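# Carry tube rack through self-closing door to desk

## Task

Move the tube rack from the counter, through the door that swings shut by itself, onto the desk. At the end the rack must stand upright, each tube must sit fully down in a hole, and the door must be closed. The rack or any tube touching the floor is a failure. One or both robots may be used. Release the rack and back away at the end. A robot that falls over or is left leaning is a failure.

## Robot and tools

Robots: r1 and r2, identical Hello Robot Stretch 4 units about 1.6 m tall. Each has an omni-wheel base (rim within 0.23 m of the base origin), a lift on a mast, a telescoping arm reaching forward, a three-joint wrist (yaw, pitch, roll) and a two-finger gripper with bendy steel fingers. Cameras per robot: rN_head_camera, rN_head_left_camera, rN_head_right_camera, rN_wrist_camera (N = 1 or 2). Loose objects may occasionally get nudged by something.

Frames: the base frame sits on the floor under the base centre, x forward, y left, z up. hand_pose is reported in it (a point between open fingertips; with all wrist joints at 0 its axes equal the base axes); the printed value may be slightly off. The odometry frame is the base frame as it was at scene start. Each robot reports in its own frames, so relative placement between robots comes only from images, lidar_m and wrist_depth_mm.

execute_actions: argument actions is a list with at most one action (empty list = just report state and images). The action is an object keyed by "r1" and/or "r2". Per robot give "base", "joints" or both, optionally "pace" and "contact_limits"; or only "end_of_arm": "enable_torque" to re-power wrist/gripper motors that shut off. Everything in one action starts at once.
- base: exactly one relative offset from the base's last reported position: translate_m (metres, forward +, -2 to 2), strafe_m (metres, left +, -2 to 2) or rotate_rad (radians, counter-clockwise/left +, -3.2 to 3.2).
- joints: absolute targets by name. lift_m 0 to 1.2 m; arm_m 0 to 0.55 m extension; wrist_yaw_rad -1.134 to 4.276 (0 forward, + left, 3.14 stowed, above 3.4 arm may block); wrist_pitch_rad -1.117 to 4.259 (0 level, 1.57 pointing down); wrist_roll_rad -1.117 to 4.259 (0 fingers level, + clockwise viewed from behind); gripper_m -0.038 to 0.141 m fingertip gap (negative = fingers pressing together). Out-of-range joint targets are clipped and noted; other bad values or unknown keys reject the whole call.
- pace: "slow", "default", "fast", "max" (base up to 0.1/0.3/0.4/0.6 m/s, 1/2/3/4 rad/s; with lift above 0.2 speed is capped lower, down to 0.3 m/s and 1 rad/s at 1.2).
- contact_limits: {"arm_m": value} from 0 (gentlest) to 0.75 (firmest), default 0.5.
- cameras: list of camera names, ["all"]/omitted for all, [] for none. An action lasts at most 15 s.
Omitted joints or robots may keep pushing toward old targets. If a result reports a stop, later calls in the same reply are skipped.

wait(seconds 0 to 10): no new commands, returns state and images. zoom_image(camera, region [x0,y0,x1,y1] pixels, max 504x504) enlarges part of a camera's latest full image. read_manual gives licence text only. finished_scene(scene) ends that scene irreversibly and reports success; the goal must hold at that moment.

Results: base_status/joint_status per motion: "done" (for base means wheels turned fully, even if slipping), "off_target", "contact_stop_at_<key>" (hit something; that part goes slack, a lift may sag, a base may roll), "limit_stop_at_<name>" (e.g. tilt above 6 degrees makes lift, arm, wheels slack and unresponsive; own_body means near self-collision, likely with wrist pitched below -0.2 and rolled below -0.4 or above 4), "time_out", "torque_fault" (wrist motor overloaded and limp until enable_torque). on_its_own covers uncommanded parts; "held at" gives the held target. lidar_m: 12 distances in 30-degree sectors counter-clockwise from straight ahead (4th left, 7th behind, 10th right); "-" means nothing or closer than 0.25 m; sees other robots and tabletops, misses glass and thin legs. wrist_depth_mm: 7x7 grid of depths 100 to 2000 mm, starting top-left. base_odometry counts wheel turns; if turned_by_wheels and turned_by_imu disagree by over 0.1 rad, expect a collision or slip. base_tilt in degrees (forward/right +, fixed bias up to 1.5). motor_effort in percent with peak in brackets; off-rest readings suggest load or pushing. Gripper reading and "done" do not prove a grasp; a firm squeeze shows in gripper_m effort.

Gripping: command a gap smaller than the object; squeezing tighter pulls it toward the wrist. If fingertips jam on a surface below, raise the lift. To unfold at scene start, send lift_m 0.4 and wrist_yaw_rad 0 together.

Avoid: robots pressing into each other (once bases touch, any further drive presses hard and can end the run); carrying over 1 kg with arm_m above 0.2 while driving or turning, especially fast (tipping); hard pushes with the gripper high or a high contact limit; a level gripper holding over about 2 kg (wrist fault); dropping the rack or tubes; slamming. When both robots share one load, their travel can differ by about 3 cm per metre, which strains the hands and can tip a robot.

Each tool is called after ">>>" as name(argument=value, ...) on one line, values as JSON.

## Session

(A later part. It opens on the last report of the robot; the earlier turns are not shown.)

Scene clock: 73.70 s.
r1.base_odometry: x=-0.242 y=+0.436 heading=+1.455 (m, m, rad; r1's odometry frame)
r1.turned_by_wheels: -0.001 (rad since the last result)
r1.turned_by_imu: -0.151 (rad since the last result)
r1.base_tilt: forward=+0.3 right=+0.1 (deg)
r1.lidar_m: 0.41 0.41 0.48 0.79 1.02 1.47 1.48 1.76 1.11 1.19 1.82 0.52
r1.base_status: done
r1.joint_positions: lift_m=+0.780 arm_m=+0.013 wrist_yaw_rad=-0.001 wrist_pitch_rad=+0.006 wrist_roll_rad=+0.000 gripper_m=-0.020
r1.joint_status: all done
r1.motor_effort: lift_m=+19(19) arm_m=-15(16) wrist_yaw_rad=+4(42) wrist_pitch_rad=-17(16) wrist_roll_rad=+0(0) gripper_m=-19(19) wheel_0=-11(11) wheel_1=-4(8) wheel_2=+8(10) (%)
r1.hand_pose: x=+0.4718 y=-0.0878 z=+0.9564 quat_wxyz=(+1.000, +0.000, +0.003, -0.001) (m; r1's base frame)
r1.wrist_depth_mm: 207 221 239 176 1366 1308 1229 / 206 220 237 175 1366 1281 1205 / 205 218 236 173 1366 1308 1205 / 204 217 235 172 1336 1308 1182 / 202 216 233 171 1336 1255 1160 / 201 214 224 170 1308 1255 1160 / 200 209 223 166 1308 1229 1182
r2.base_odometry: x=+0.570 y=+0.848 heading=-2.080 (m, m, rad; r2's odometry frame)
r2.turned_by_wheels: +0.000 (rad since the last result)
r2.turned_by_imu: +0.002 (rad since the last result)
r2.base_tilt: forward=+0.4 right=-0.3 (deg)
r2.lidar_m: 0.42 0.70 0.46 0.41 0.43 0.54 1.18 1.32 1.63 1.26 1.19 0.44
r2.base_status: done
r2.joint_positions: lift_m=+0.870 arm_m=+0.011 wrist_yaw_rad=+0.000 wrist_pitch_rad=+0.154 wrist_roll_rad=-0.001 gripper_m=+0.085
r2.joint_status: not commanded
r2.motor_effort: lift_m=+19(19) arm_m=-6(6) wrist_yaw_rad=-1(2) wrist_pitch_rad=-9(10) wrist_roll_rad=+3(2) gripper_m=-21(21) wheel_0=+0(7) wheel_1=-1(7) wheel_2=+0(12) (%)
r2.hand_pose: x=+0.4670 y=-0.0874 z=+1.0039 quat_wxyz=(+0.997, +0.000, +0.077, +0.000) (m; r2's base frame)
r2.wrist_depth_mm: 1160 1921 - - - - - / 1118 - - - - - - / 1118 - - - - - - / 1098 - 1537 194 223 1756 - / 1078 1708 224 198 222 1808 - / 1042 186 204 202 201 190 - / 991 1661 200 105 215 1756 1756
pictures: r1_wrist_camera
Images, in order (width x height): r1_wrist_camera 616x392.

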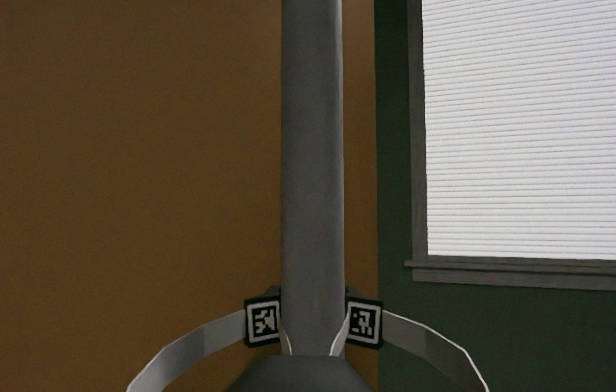

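>>> execute_actions(actions=[{"r1":{"base":{"translate_m":-0.5},"pace":"slow"},"r2":{"base":{"rotate_rad":-1.44},"joints":{"lift_m":0.95},"pace":"slow"}}], cameras=["r1_wrist_camera","r2_head_camera"])

Scene clock: 90.87 s.
r1.base_odometry: x=-0.691 y=+0.526 heading=-3.131 (m, m, rad; r1's odometry frame)
r1.turned_by_wheels: +1.697 (rad since the last result)
r1.turned_by_imu: +0.703 (rad since the last result)
r1.base_tilt: forward=+0.2 right=+0.1 (deg)
r1.lidar_m: 0.41 0.37 0.41 0.57 1.60 2.08 2.29 1.25 1.57 1.14 1.12 0.56
r1.base_status: translate_m limit_stop_at_tilt (by the wheels' count: +0.314 of -0.500)
r1.joint_positions: lift_m=+0.780 arm_m=+0.025 wrist_yaw_rad=-0.002 wrist_pitch_rad=+0.002 wrist_roll_rad=+0.000 gripper_m=-0.020
r1.joint_status: not commanded
r1.on_its_own: the wheels are slack since a limit_stop_at_tilt; lift_m is slack since a limit_stop_at_tilt; arm_m is slack since a limit_stop_at_tilt (your +0.010 is given up)
r1.motor_effort: lift_m=+19(22) arm_m=+0(18) wrist_yaw_rad=+6(96) wrist_pitch_rad=-3(64) wrist_roll_rad=+1(2) gripper_m=-14(35) wheel_0=+0(15) wheel_1=+0(9) wheel_2=+0(30) (%)
r1.hand_pose: x=+0.4845 y=-0.0881 z=+0.9580 quat_wxyz=(+1.000, +0.000, +0.001, -0.001) (m; r1's base frame)
r1.wrist_depth_mm: 187 207 233 175 291 370 449 / 186 206 232 174 287 366 442 / 185 204 229 173 286 362 436 / 185 204 229 171 283 357 430 / 183 203 227 170 279 351 424 / 182 202 215 169 271 347 418 / 181 192 216 153 267 345 415
r2.base_odometry: x=+0.570 y=+0.848 heading=+2.764 (m, m, rad; r2's odometry frame)
r2.turned_by_wheels: -1.439 (rad since the last result)
r2.turned_by_imu: -1.454 (rad since the last result)
r2.base_tilt: forward=+0.4 right=-0.3 (deg)
r2.lidar_m: 0.42 2.26 1.85 1.63 0.61 0.44 0.42 0.45 0.63 1.29 1.35 0.43
r2.base_status: done
r2.joint_positions: lift_m=+0.950 arm_m=+0.011 wrist_yaw_rad=+0.000 wrist_pitch_rad=+0.154 wrist_roll_rad=-0.001 gripper_m=+0.085
r2.joint_status: all done
r2.motor_effort: lift_m=+20(19) arm_m=-6(6) wrist_yaw_rad=+0(2) wrist_pitch_rad=-10(11) wrist_roll_rad=+2(3) gripper_m=-20(20) wheel_0=+3(7) wheel_1=+3(6) wheel_2=+3(2) (%)
r2.hand_pose: x=+0.4670 y=-0.0875 z=+1.0839 quat_wxyz=(+0.997, +0.000, +0.077, +0.000) (m; r2's base frame)
r2.wrist_depth_mm: 1708 1756 1756 1397 1808 1863 1618 / 1808 1808 1756 1808 1921 1863 1618 / 1808 1808 1863 1336 1808 1921 1661 / 1863 1921 1863 194 224 - 1618 / 1921 1863 224 198 222 - 1661 / 1921 186 204 202 200 191 1618 / - - 200 105 215 1863 1661
pictures: r1_wrist_camera, r2_head_camera
Images, in order (width x height): r1_wrist_camera 616x392, r2_head_camera 420x560.

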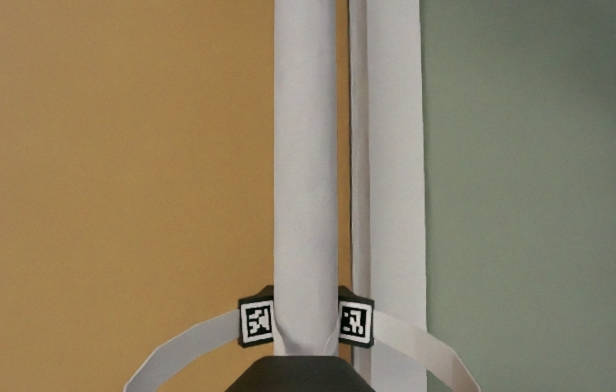

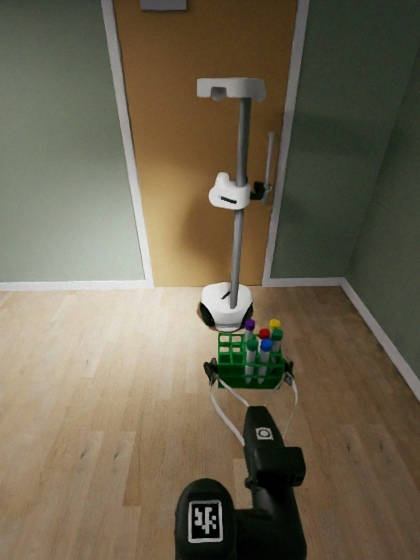

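>>> execute_actions(actions=[{"r1":{"joints":{"gripper_m":0.1,"lift_m":0.78,"arm_m":0.025}}}], cameras=[])

>>> execute_actions(actions=[{"r1":{"base":{"translate_m":-0.7},"joints":{"lift_m":0.72},"pace":"fast"}}], cameras=[])

>>> execute_actions(actions=[{"r1":{"base":{"rotate_rad":0.54},"pace":"fast"}}], cameras=[])

>>> execute_actions(actions=[{"r1":{"base":{"strafe_m":-0.577},"joints":{"arm_m":0.35},"pace":"fast"}}], cameras=["r1_wrist_camera"])

Scene clock: 101.10 s.
r1.base_odometry: x=-0.690 y=+0.526 heading=-3.136 (m, m, rad; r1's odometry frame)
r1.turned_by_wheels: -0.005 (rad since the last result)
r1.turned_by_imu: -0.005 (rad since the last result)
r1.base_tilt: forward=+0.2 right=+0.1 (deg)
r1.lidar_m: 0.40 0.38 0.39 0.58 1.55 2.10 2.29 1.25 1.57 1.15 1.11 0.55
r1.base_status: not commanded
r1.joint_positions: lift_m=+0.780 arm_m=+0.025 wrist_yaw_rad=-0.007 wrist_pitch_rad=+0.002 wrist_roll_rad=+0.000 gripper_m=+0.100
r1.joint_status: all done
r1.on_its_own: the wheels are slack since a limit_stop_at_tilt; wrist_yaw_rad is at rest, and its effort (+20) is outside its rest range (-13 to +13)
r1.motor_effort: lift_m=+15(17) arm_m=-2(1) wrist_yaw_rad=+20(20) wrist_pitch_rad=-5(7) wrist_roll_rad=+1(1) gripper_m=+1(11) wheel_0=+1(0) wheel_1=+0(0) wheel_2=+0(0) (%)
r1.hand_pose: x=+0.4841 y=-0.0894 z=+0.9578 quat_wxyz=(+1.000, +0.000, +0.001, -0.004) (m; r1's base frame)
r1.wrist_depth_mm: 190 211 237 180 297 384 466 / 189 210 236 178 296 377 459 / 189 208 234 177 293 373 452 / 187 208 233 175 291 368 445 / 186 206 231 173 289 364 439 / 185 205 210 172 213 362 436 / 183 196 224 147 277 357 430
r2.base_odometry: x=+0.570 y=+0.848 heading=+2.764 (m, m, rad; r2's odometry frame)
r2.turned_by_wheels: +0.000 (rad since the last result)
r2.turned_by_imu: +0.000 (rad since the last result)
r2.base_tilt: forward=+0.4 right=-0.2 (deg)
r2.lidar_m: 0.44 2.25 1.88 1.63 0.59 0.43 0.41 0.45 0.62 1.29 1.35 0.43
r2.base_status: not commanded
r2.joint_positions: lift_m=+0.950 arm_m=+0.011 wrist_yaw_rad=+0.000 wrist_pitch_rad=+0.154 wrist_roll_rad=-0.001 gripper_m=+0.085
r2.joint_status: not commanded
r2.motor_effort: lift_m=+20(20) arm_m=-6(5) wrist_yaw_rad=-1(0) wrist_pitch_rad=-9(8) wrist_roll_rad=+2(2) gripper_m=-23(21) wheel_0=+3(3) wheel_1=+3(3) wheel_2=+2(2) (%)
r2.hand_pose: x=+0.4670 y=-0.0875 z=+1.0839 quat_wxyz=(+0.997, +0.000, +0.077, +0.000) (m; r2's base frame)
r2.wrist_depth_mm: 1756 1756 1756 1366 1808 1808 1618 / 1708 1808 1808 1808 1863 1863 1576 / 1808 1808 1863 1336 1863 1921 1618 / 1808 1863 1808 194 224 - 1618 / 1983 1921 224 198 222 - 1661 / 1983 186 204 202 200 191 1618 / - - 200 105 215 1863 1708
pictures: none
No camera images: the call's "cameras" was empty. Leave "cameras" out to get every camera's image.

Scene clock: 104.27 s.
r1.base_odometry: x=+0.010 y=+0.530 heading=-3.136 (m, m, rad; r1's odometry frame)
r1.turned_by_wheels: +0.000 (rad since the last result)
r1.turned_by_imu: -0.001 (rad since the last result)
r1.base_tilt: forward=+0.3 right=+0.2 (deg)
r1.lidar_m: 1.04 0.98 1.03 1.41 1.64 1.73 1.68 0.74 0.70 1.49 1.45 1.44
r1.base_status: done
r1.joint_positions: lift_m=+0.720 arm_m=+0.025 wrist_yaw_rad=+0.000 wrist_pitch_rad=+0.002 wrist_roll_rad=+0.000 gripper_m=+0.100
r1.joint_status: all done
r1.motor_effort: lift_m=+16(17) arm_m=-2(2) wrist_yaw_rad=+0(19) wrist_pitch_rad=-5(5) wrist_roll_rad=+1(1) gripper_m=-2(3) wheel_0=+0(9) wheel_1=-2(8) wheel_2=-2(12) (%)
r1.hand_pose: x=+0.4847 y=-0.0874 z=+0.8978 quat_wxyz=(+1.000, +0.000, +0.001, +0.000) (m; r1's base frame)
r1.wrist_depth_mm: 691 768 854 991 1138 1336 1160 / 683 768 854 960 1138 1308 1160 / 683 768 854 960 1118 1308 1160 / 676 750 854 931 1098 1308 1138 / 676 750 854 960 1098 1281 1138 / 676 732 217 946 208 1255 1160 / 668 715 809 148 1078 1255 1160
r2.base_odometry: x=+0.570 y=+0.848 heading=+2.764 (m, m, rad; r2's odometry frame)
r2.turned_by_wheels: +0.000 (rad since the last result)
r2.turned_by_imu: +0.000 (rad since the last result)
r2.base_tilt: forward=+0.3 right=-0.3 (deg)
r2.lidar_m: 0.42 1.01 1.82 1.66 0.61 0.45 0.41 0.44 0.63 1.30 1.35 0.45
r2.base_status: not commanded
r2.joint_positions: lift_m=+0.950 arm_m=+0.011 wrist_yaw_rad=+0.000 wrist_pitch_rad=+0.154 wrist_roll_rad=-0.001 gripper_m=+0.085
r2.joint_status: not commanded
r2.motor_effort: lift_m=+20(20) arm_m=-6(6) wrist_yaw_rad=+0(0) wrist_pitch_rad=-8(10) wrist_roll_rad=+3(2) gripper_m=-20(23) wheel_0=+3(3) wheel_1=+3(4) wheel_2=+2(2) (%)
r2.hand_pose: x=+0.4670 y=-0.0875 z=+1.0839 quat_wxyz=(+0.997, +0.000, +0.077, +0.000) (m; r2's base frame)
r2.wrist_depth_mm: 1756 1808 1708 1808 1808 1808 1576 / 1756 1808 1756 1808 1863 1921 1618 / 1808 1808 1808 1808 1863 1921 1618 / 1863 759 809 195 224 - 1618 / 1863 759 224 198 223 - 1661 / 1983 186 204 202 200 190 1708 / - - 200 105 215 1921 1661
pictures: none
No camera images: the call's "cameras" was empty. Leave "cameras" out to get every camera's image.

Scene clock: 105.50 s.
r1.base_odometry: x=+0.010 y=+0.530 heading=-2.597 (m, m, rad; r1's odometry frame)
r1.turned_by_wheels: +0.540 (rad since the last result)
r1.turned_by_imu: +0.541 (rad since the last result)
r1.base_tilt: forward=+0.3 right=+0.1 (deg)
r1.lidar_m: 0.99 1.03 1.42 1.63 1.69 1.66 0.70 0.67 1.50 1.43 1.41 1.04
r1.base_status: done
r1.joint_positions: lift_m=+0.720 arm_m=+0.025 wrist_yaw_rad=+0.000 wrist_pitch_rad=+0.002 wrist_roll_rad=+0.000 gripper_m=+0.100
r1.joint_status: not commanded
r1.motor_effort: lift_m=+16(16) arm_m=-2(2) wrist_yaw_rad=+0(1) wrist_pitch_rad=-3(4) wrist_roll_rad=+1(0) gripper_m=+1(1) wheel_0=-1(11) wheel_1=-3(8) wheel_2=-2(9) (%)
r1.hand_pose: x=+0.4848 y=-0.0874 z=+0.8978 quat_wxyz=(+1.000, +0.000, +0.001, +0.000) (m; r1's base frame)
r1.wrist_depth_mm: 798 798 788 788 768 768 768 / 788 778 778 768 768 768 759 / 778 778 778 768 750 750 750 / 778 768 759 759 759 750 750 / 759 759 759 759 759 741 741 / 759 759 217 741 208 732 741 / 759 750 741 148 732 723 723
r2.base_odometry: x=+0.570 y=+0.848 heading=+2.764 (m, m, rad; r2's odometry frame)
r2.turned_by_wheels: +0.000 (rad since the last result)
r2.turned_by_imu: +0.000 (rad since the last result)
r2.base_tilt: forward=+0.3 right=-0.3 (deg)
r2.lidar_m: 0.42 1.03 1.87 1.65 0.60 0.45 0.42 0.45 0.61 1.29 1.33 0.42
r2.base_status: not commanded
r2.joint_positions: lift_m=+0.950 arm_m=+0.011 wrist_yaw_rad=+0.000 wrist_pitch_rad=+0.154 wrist_roll_rad=-0.001 gripper_m=+0.085
r2.joint_status: not commanded
r2.motor_effort: lift_m=+20(20) arm_m=-6(5) wrist_yaw_rad=-1(1) wrist_pitch_rad=-10(10) wrist_roll_rad=+2(2) gripper_m=-23(23) wheel_0=+3(3) wheel_1=+3(3) wheel_2=+2(2) (%)
r2.hand_pose: x=+0.4670 y=-0.0875 z=+1.0839 quat_wxyz=(+0.997, +0.000, +0.077, +0.000) (m; r2's base frame)
r2.wrist_depth_mm: 1708 1756 1708 1808 1808 1863 1576 / 1808 1756 1808 1808 1863 1921 1618 / 1756 1808 1863 1863 1863 1863 1618 / 1808 1808 820 195 224 - 1618 / 1863 1863 224 199 223 - 1661 / 1983 186 204 202 200 190 1661 / - - 200 105 215 1863 1708
pictures: none
No camera images: the call's "cameras" was empty. Leave "cameras" out to get every camera's image.

Scene clock: 108.17 s.
r1.base_odometry: x=-0.289 y=+1.023 heading=-2.597 (m, m, rad; r1's odometry frame)
r1.turned_by_wheels: +0.000 (rad since the last result)
r1.turned_by_imu: +0.001 (rad since the last result)
r1.base_tilt: forward=+0.3 right=+0.1 (deg)
r1.lidar_m: 0.94 1.04 1.44 2.20 2.28 0.73 1.09 1.28 0.91 0.86 0.91 1.03
r1.base_status: done
r1.joint_positions: lift_m=+0.720 arm_m=+0.349 wrist_yaw_rad=+0.000 wrist_pitch_rad=+0.002 wrist_roll_rad=+0.000 gripper_m=+0.100
r1.joint_status: all done
r1.motor_effort: lift_m=+16(16) arm_m=+6(6) wrist_yaw_rad=-1(3) wrist_pitch_rad=-4(5) wrist_roll_rad=+2(0) gripper_m=-1(2) wheel_0=+0(12) wheel_1=+3(12) wheel_2=+0(1) (%)
r1.hand_pose: x=+0.8083 y=-0.0874 z=+0.8978 quat_wxyz=(+1.000, +0.000, +0.001, +0.000) (m; r1's base frame)
r1.wrist_depth_mm: 442 439 436 433 418 427 424 / 442 436 433 430 418 421 421 / 436 436 430 427 410 418 415 / 436 430 427 424 407 418 415 / 427 427 424 421 404 415 410 / 430 424 217 418 208 413 407 / 424 421 418 148 399 410 407
r2.base_odometry: x=+0.570 y=+0.848 heading=+2.764 (m, m, rad; r2's odometry frame)
r2.turned_by_wheels: +0.000 (rad since the last result)
r2.turned_by_imu: +0.000 (rad since the last result)
r2.base_tilt: forward=+0.3 right=-0.3 (deg)
r2.lidar_m: 0.44 2.27 1.86 1.66 0.61 0.44 0.41 0.44 0.61 1.29 1.36 0.43
r2.base_status: not commanded
r2.joint_positions: lift_m=+0.950 arm_m=+0.011 wrist_yaw_rad=+0.000 wrist_pitch_rad=+0.154 wrist_roll_rad=-0.001 gripper_m=+0.085
r2.joint_status: not commanded
r2.motor_effort: lift_m=+20(20) arm_m=-6(6) wrist_yaw_rad=-1(1) wrist_pitch_rad=-11(10) wrist_roll_rad=+3(2) gripper_m=-21(21) wheel_0=+3(2) wheel_1=+3(3) wheel_2=+2(2) (%)
r2.hand_pose: x=+0.4670 y=-0.0875 z=+1.0839 quat_wxyz=(+0.997, +0.000, +0.077, +0.000) (m; r2's base frame)
r2.wrist_depth_mm: 1708 1756 1756 1756 1808 1863 1576 / 1756 1756 1756 1808 1863 1863 1661 / 1808 1808 1863 1863 1863 1863 1576 / 1808 1863 1863 194 223 831 1618 / 1808 1863 224 198 223 891 1661 / 1983 186 204 202 200 190 1661 / - - 200 105 215 1708 1661
pictures: r1_wrist_camera
Images, in order (width x height): r1_wrist_camera 616x392.

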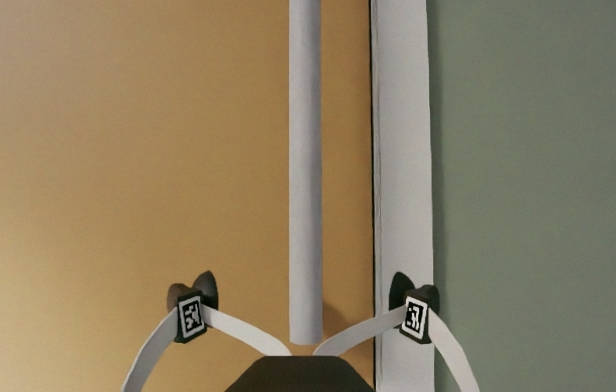

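>>> execute_actions(actions=[{"r1":{"joints":{"arm_m":0.517,"lift_m":0.76},"contact_limits":{"arm_m":0.15}}}], cameras=[])

>>> execute_actions(actions=[{"r1":{"joints":{"gripper_m":-0.02}},"r2":{"base":{"strafe_m":-0.3}}}], cameras=[])

>>> execute_actions(actions=[{"r1":{"base":{"strafe_m":0.03},"joints":{"arm_m":0.40},"pace":"slow"}}], cameras=["r1_wrist_camera"])

Scene clock: 113.60 s.
r1.base_odometry: x=-0.289 y=+1.023 heading=-2.597 (m, m, rad; r1's odometry frame)
r1.turned_by_wheels: +0.000 (rad since the last result)
r1.turned_by_imu: +0.000 (rad since the last result)
r1.base_tilt: forward=+0.3 right=+0.1 (deg)
r1.lidar_m: 0.92 1.04 1.43 2.21 2.29 0.73 1.11 1.28 0.89 0.86 0.90 1.03
r1.base_status: not commanded
r1.joint_positions: lift_m=+0.760 arm_m=+0.516 wrist_yaw_rad=+0.000 wrist_pitch_rad=+0.002 wrist_roll_rad=+0.000 gripper_m=+0.100
r1.joint_status: all done
r1.motor_effort: lift_m=+21(21) arm_m=+6(9) wrist_yaw_rad=+0(0) wrist_pitch_rad=-6(4) wrist_roll_rad=+0(0) gripper_m=-1(1) wheel_0=+0(0) wheel_1=+3(3) wheel_2=+0(0) (%)
r1.contact_limits: arm_m 0.15
r1.hand_pose: x=+0.9753 y=-0.0874 z=+0.9374 quat_wxyz=(+1.000, +0.000, +0.001, +0.000) (m; r1's base frame)
r1.wrist_depth_mm: 270 267 265 183 259 246 257 / 267 264 262 182 257 244 255 / 264 262 260 180 257 242 253 / 263 259 258 178 254 239 251 / 260 258 256 177 253 238 249 / 258 256 218 175 209 236 247 / 256 254 253 148 249 235 245
r2.base_odometry: x=+0.570 y=+0.848 heading=+2.764 (m, m, rad; r2's odometry frame)
r2.turned_by_wheels: +0.000 (rad since the last result)
r2.turned_by_imu: +0.000 (rad since the last result)
r2.base_tilt: forward=+0.4 right=-0.3 (deg)
r2.lidar_m: 0.43 2.27 1.86 1.64 0.60 0.43 0.41 0.43 0.63 1.29 1.35 0.46
r2.base_status: not commanded
r2.joint_positions: lift_m=+0.950 arm_m=+0.011 wrist_yaw_rad=+0.000 wrist_pitch_rad=+0.154 wrist_roll_rad=-0.001 gripper_m=+0.085
r2.joint_status: not commanded
r2.motor_effort: lift_m=+20(20) arm_m=-6(6) wrist_yaw_rad=-1(1) wrist_pitch_rad=-9(9) wrist_roll_rad=+2(3) gripper_m=-22(22) wheel_0=+3(3) wheel_1=+4(3) wheel_2=+2(2) (%)
r2.hand_pose: x=+0.4670 y=-0.0875 z=+1.0839 quat_wxyz=(+0.997, +0.000, +0.077, +0.000) (m; r2's base frame)
r2.wrist_depth_mm: 1756 1708 1756 1808 1756 1756 1576 / 1756 1756 1808 1808 1863 1863 1576 / 1808 1863 1863 1863 1863 1921 1576 / 1863 1921 1808 194 223 778 1618 / 1863 1921 224 198 221 - 1618 / 1983 186 205 202 200 191 1661 / - - 200 105 215 1708 1618
pictures: none
No camera images: the call's "cameras" was empty. Leave "cameras" out to get every camera's image.

Scene clock: 115.93 s.
r1.base_odometry: x=-0.289 y=+1.023 heading=-2.596 (m, m, rad; r1's odometry frame)
r1.turned_by_wheels: +0.000 (rad since the last result)
r1.turned_by_imu: -0.005 (rad since the last result)
r1.base_tilt: forward=+0.4 right=+0.2 (deg)
r1.lidar_m: 0.94 1.01 1.40 2.19 2.29 1.67 0.68 1.28 0.90 0.86 0.89 1.04
r1.base_status: not commanded
r1.joint_positions: lift_m=+0.760 arm_m=+0.518 wrist_yaw_rad=+0.011 wrist_pitch_rad=+0.002 wrist_roll_rad=+0.000 gripper_m=-0.020
r1.joint_status: all done
r1.on_its_own: wrist_yaw_rad is at rest, and its effort (-31) is outside its rest range (-13 to +13)
r1.motor_effort: lift_m=+21(21) arm_m=-3(6) wrist_yaw_rad=-31(31) wrist_pitch_rad=-6(6) wrist_roll_rad=+0(0) gripper_m=-18(23) wheel_0=-2(2) wheel_1=+0(3) wheel_2=+9(8) (%)
r1.hand_pose: x=+0.9780 y=-0.0843 z=+0.9373 quat_wxyz=(+1.000, +0.000, +0.001, +0.005) (m; r1's base frame)
r1.wrist_depth_mm: 265 263 260 177 255 238 250 / 263 260 257 176 253 237 248 / 262 258 257 174 252 235 247 / 259 256 254 173 250 233 245 / 256 254 253 171 248 232 243 / 254 253 250 170 236 229 241 / 253 250 248 166 243 228 239
r2.base_odometry: x=+0.681 y=+1.127 heading=+2.764 (m, m, rad; r2's odometry frame)
r2.turned_by_wheels: +0.000 (rad since the last result)
r2.turned_by_imu: +0.001 (rad since the last result)
r2.base_tilt: forward=+0.3 right=-0.3 (deg)
r2.lidar_m: 0.43 2.25 2.18 1.62 0.60 0.44 0.42 0.44 0.63 0.99 1.03 0.44
r2.base_status: done
r2.joint_positions: lift_m=+0.950 arm_m=+0.011 wrist_yaw_rad=+0.000 wrist_pitch_rad=+0.154 wrist_roll_rad=-0.001 gripper_m=+0.085
r2.joint_status: not commanded
r2.motor_effort: lift_m=+19(20) arm_m=-5(6) wrist_yaw_rad=-1(1) wrist_pitch_rad=-9(11) wrist_roll_rad=+3(2) gripper_m=-23(23) wheel_0=+0(8) wheel_1=+0(11) wheel_2=+0(1) (%)
r2.hand_pose: x=+0.4670 y=-0.0874 z=+1.0839 quat_wxyz=(+0.997, +0.000, +0.077, +0.000) (m; r2's base frame)
r2.wrist_depth_mm: 1708 1708 1756 1756 1756 1756 1229 / 1756 1756 1756 1863 1863 1756 1255 / 1808 1808 1863 798 1808 1756 1229 / 1808 1863 1863 194 224 1756 1255 / 1921 1863 224 199 221 1708 1255 / 1921 186 204 202 200 191 1281 / - - 200 105 215 1708 1308
pictures: none
No camera images: the call's "cameras" was empty. Leave "cameras" out to get every camera's image.

Scene clock: 118.40 s.
r1.base_odometry: x=-0.274 y=+0.997 heading=-2.594 (m, m, rad; r1's odometry frame)
r1.turned_by_wheels: +0.002 (rad since the last result)
r1.turned_by_imu: -0.057 (rad since the last result)
r1.base_tilt: forward=+0.4 right=+0.1 (deg)
r1.lidar_m: 0.78 0.93 1.34 2.18 2.23 1.71 0.68 1.43 1.00 0.92 0.95 1.02
r1.base_status: done
r1.joint_positions: lift_m=+0.760 arm_m=+0.403 wrist_yaw_rad=+0.020 wrist_pitch_rad=+0.003 wrist_roll_rad=+0.000 gripper_m=-0.020
r1.joint_status: all done
r1.on_its_own: wrist_yaw_rad is at rest, and its effort (-59) is outside its rest range (-13 to +13)
r1.motor_effort: lift_m=+21(21) arm_m=-16(19) wrist_yaw_rad=-59(60) wrist_pitch_rad=-9(11) wrist_roll_rad=-1(1) gripper_m=-19(23) wheel_0=+6(13) wheel_1=+0(4) wheel_2=+18(16) (%)
r1.hand_pose: x=+0.8640 y=-0.0816 z=+0.9371 quat_wxyz=(+1.000, +0.000, +0.002, +0.010) (m; r1's base frame)
r1.wrist_depth_mm: 278 272 265 178 253 366 362 / 277 270 263 176 250 359 359 / 274 267 259 175 249 355 357 / 272 266 258 174 247 355 355 / 270 263 255 173 245 353 353 / 268 262 216 172 241 349 349 / 266 258 251 147 238 349 347
r2.base_odometry: x=+0.681 y=+1.127 heading=+2.764 (m, m, rad; r2's odometry frame)
r2.turned_by_wheels: +0.000 (rad since the last result)
r2.turned_by_imu: +0.000 (rad since the last result)
r2.base_tilt: forward=+0.4 right=-0.2 (deg)
r2.lidar_m: 0.43 2.25 2.19 1.65 0.61 0.45 0.41 0.44 0.62 0.99 1.05 0.44
r2.base_status: not commanded
r2.joint_positions: lift_m=+0.950 arm_m=+0.011 wrist_yaw_rad=+0.000 wrist_pitch_rad=+0.154 wrist_roll_rad=-0.001 gripper_m=+0.085
r2.joint_status: not commanded
r2.motor_effort: lift_m=+19(19) arm_m=-6(6) wrist_yaw_rad=-1(1) wrist_pitch_rad=-10(8) wrist_roll_rad=+2(3) gripper_m=-21(21) wheel_0=+0(0) wheel_1=+1(0) wheel_2=+0(0) (%)
r2.hand_pose: x=+0.4670 y=-0.0874 z=+1.0839 quat_wxyz=(+0.997, +0.000, +0.077, +0.000) (m; r2's base frame)
r2.wrist_depth_mm: 1708 1708 1708 1708 1808 1756 1229 / 1808 1756 1756 1808 1808 1756 1255 / 1756 1808 1756 798 1863 1808 1255 / 1808 1863 1808 195 224 1756 1281 / 1921 1863 224 198 222 1708 1255 / 1863 186 205 202 200 191 1255 / - - 200 105 215 1756 1281
pictures: r1_wrist_camera
Images, in order (width x height): r1_wrist_camera 616x392.

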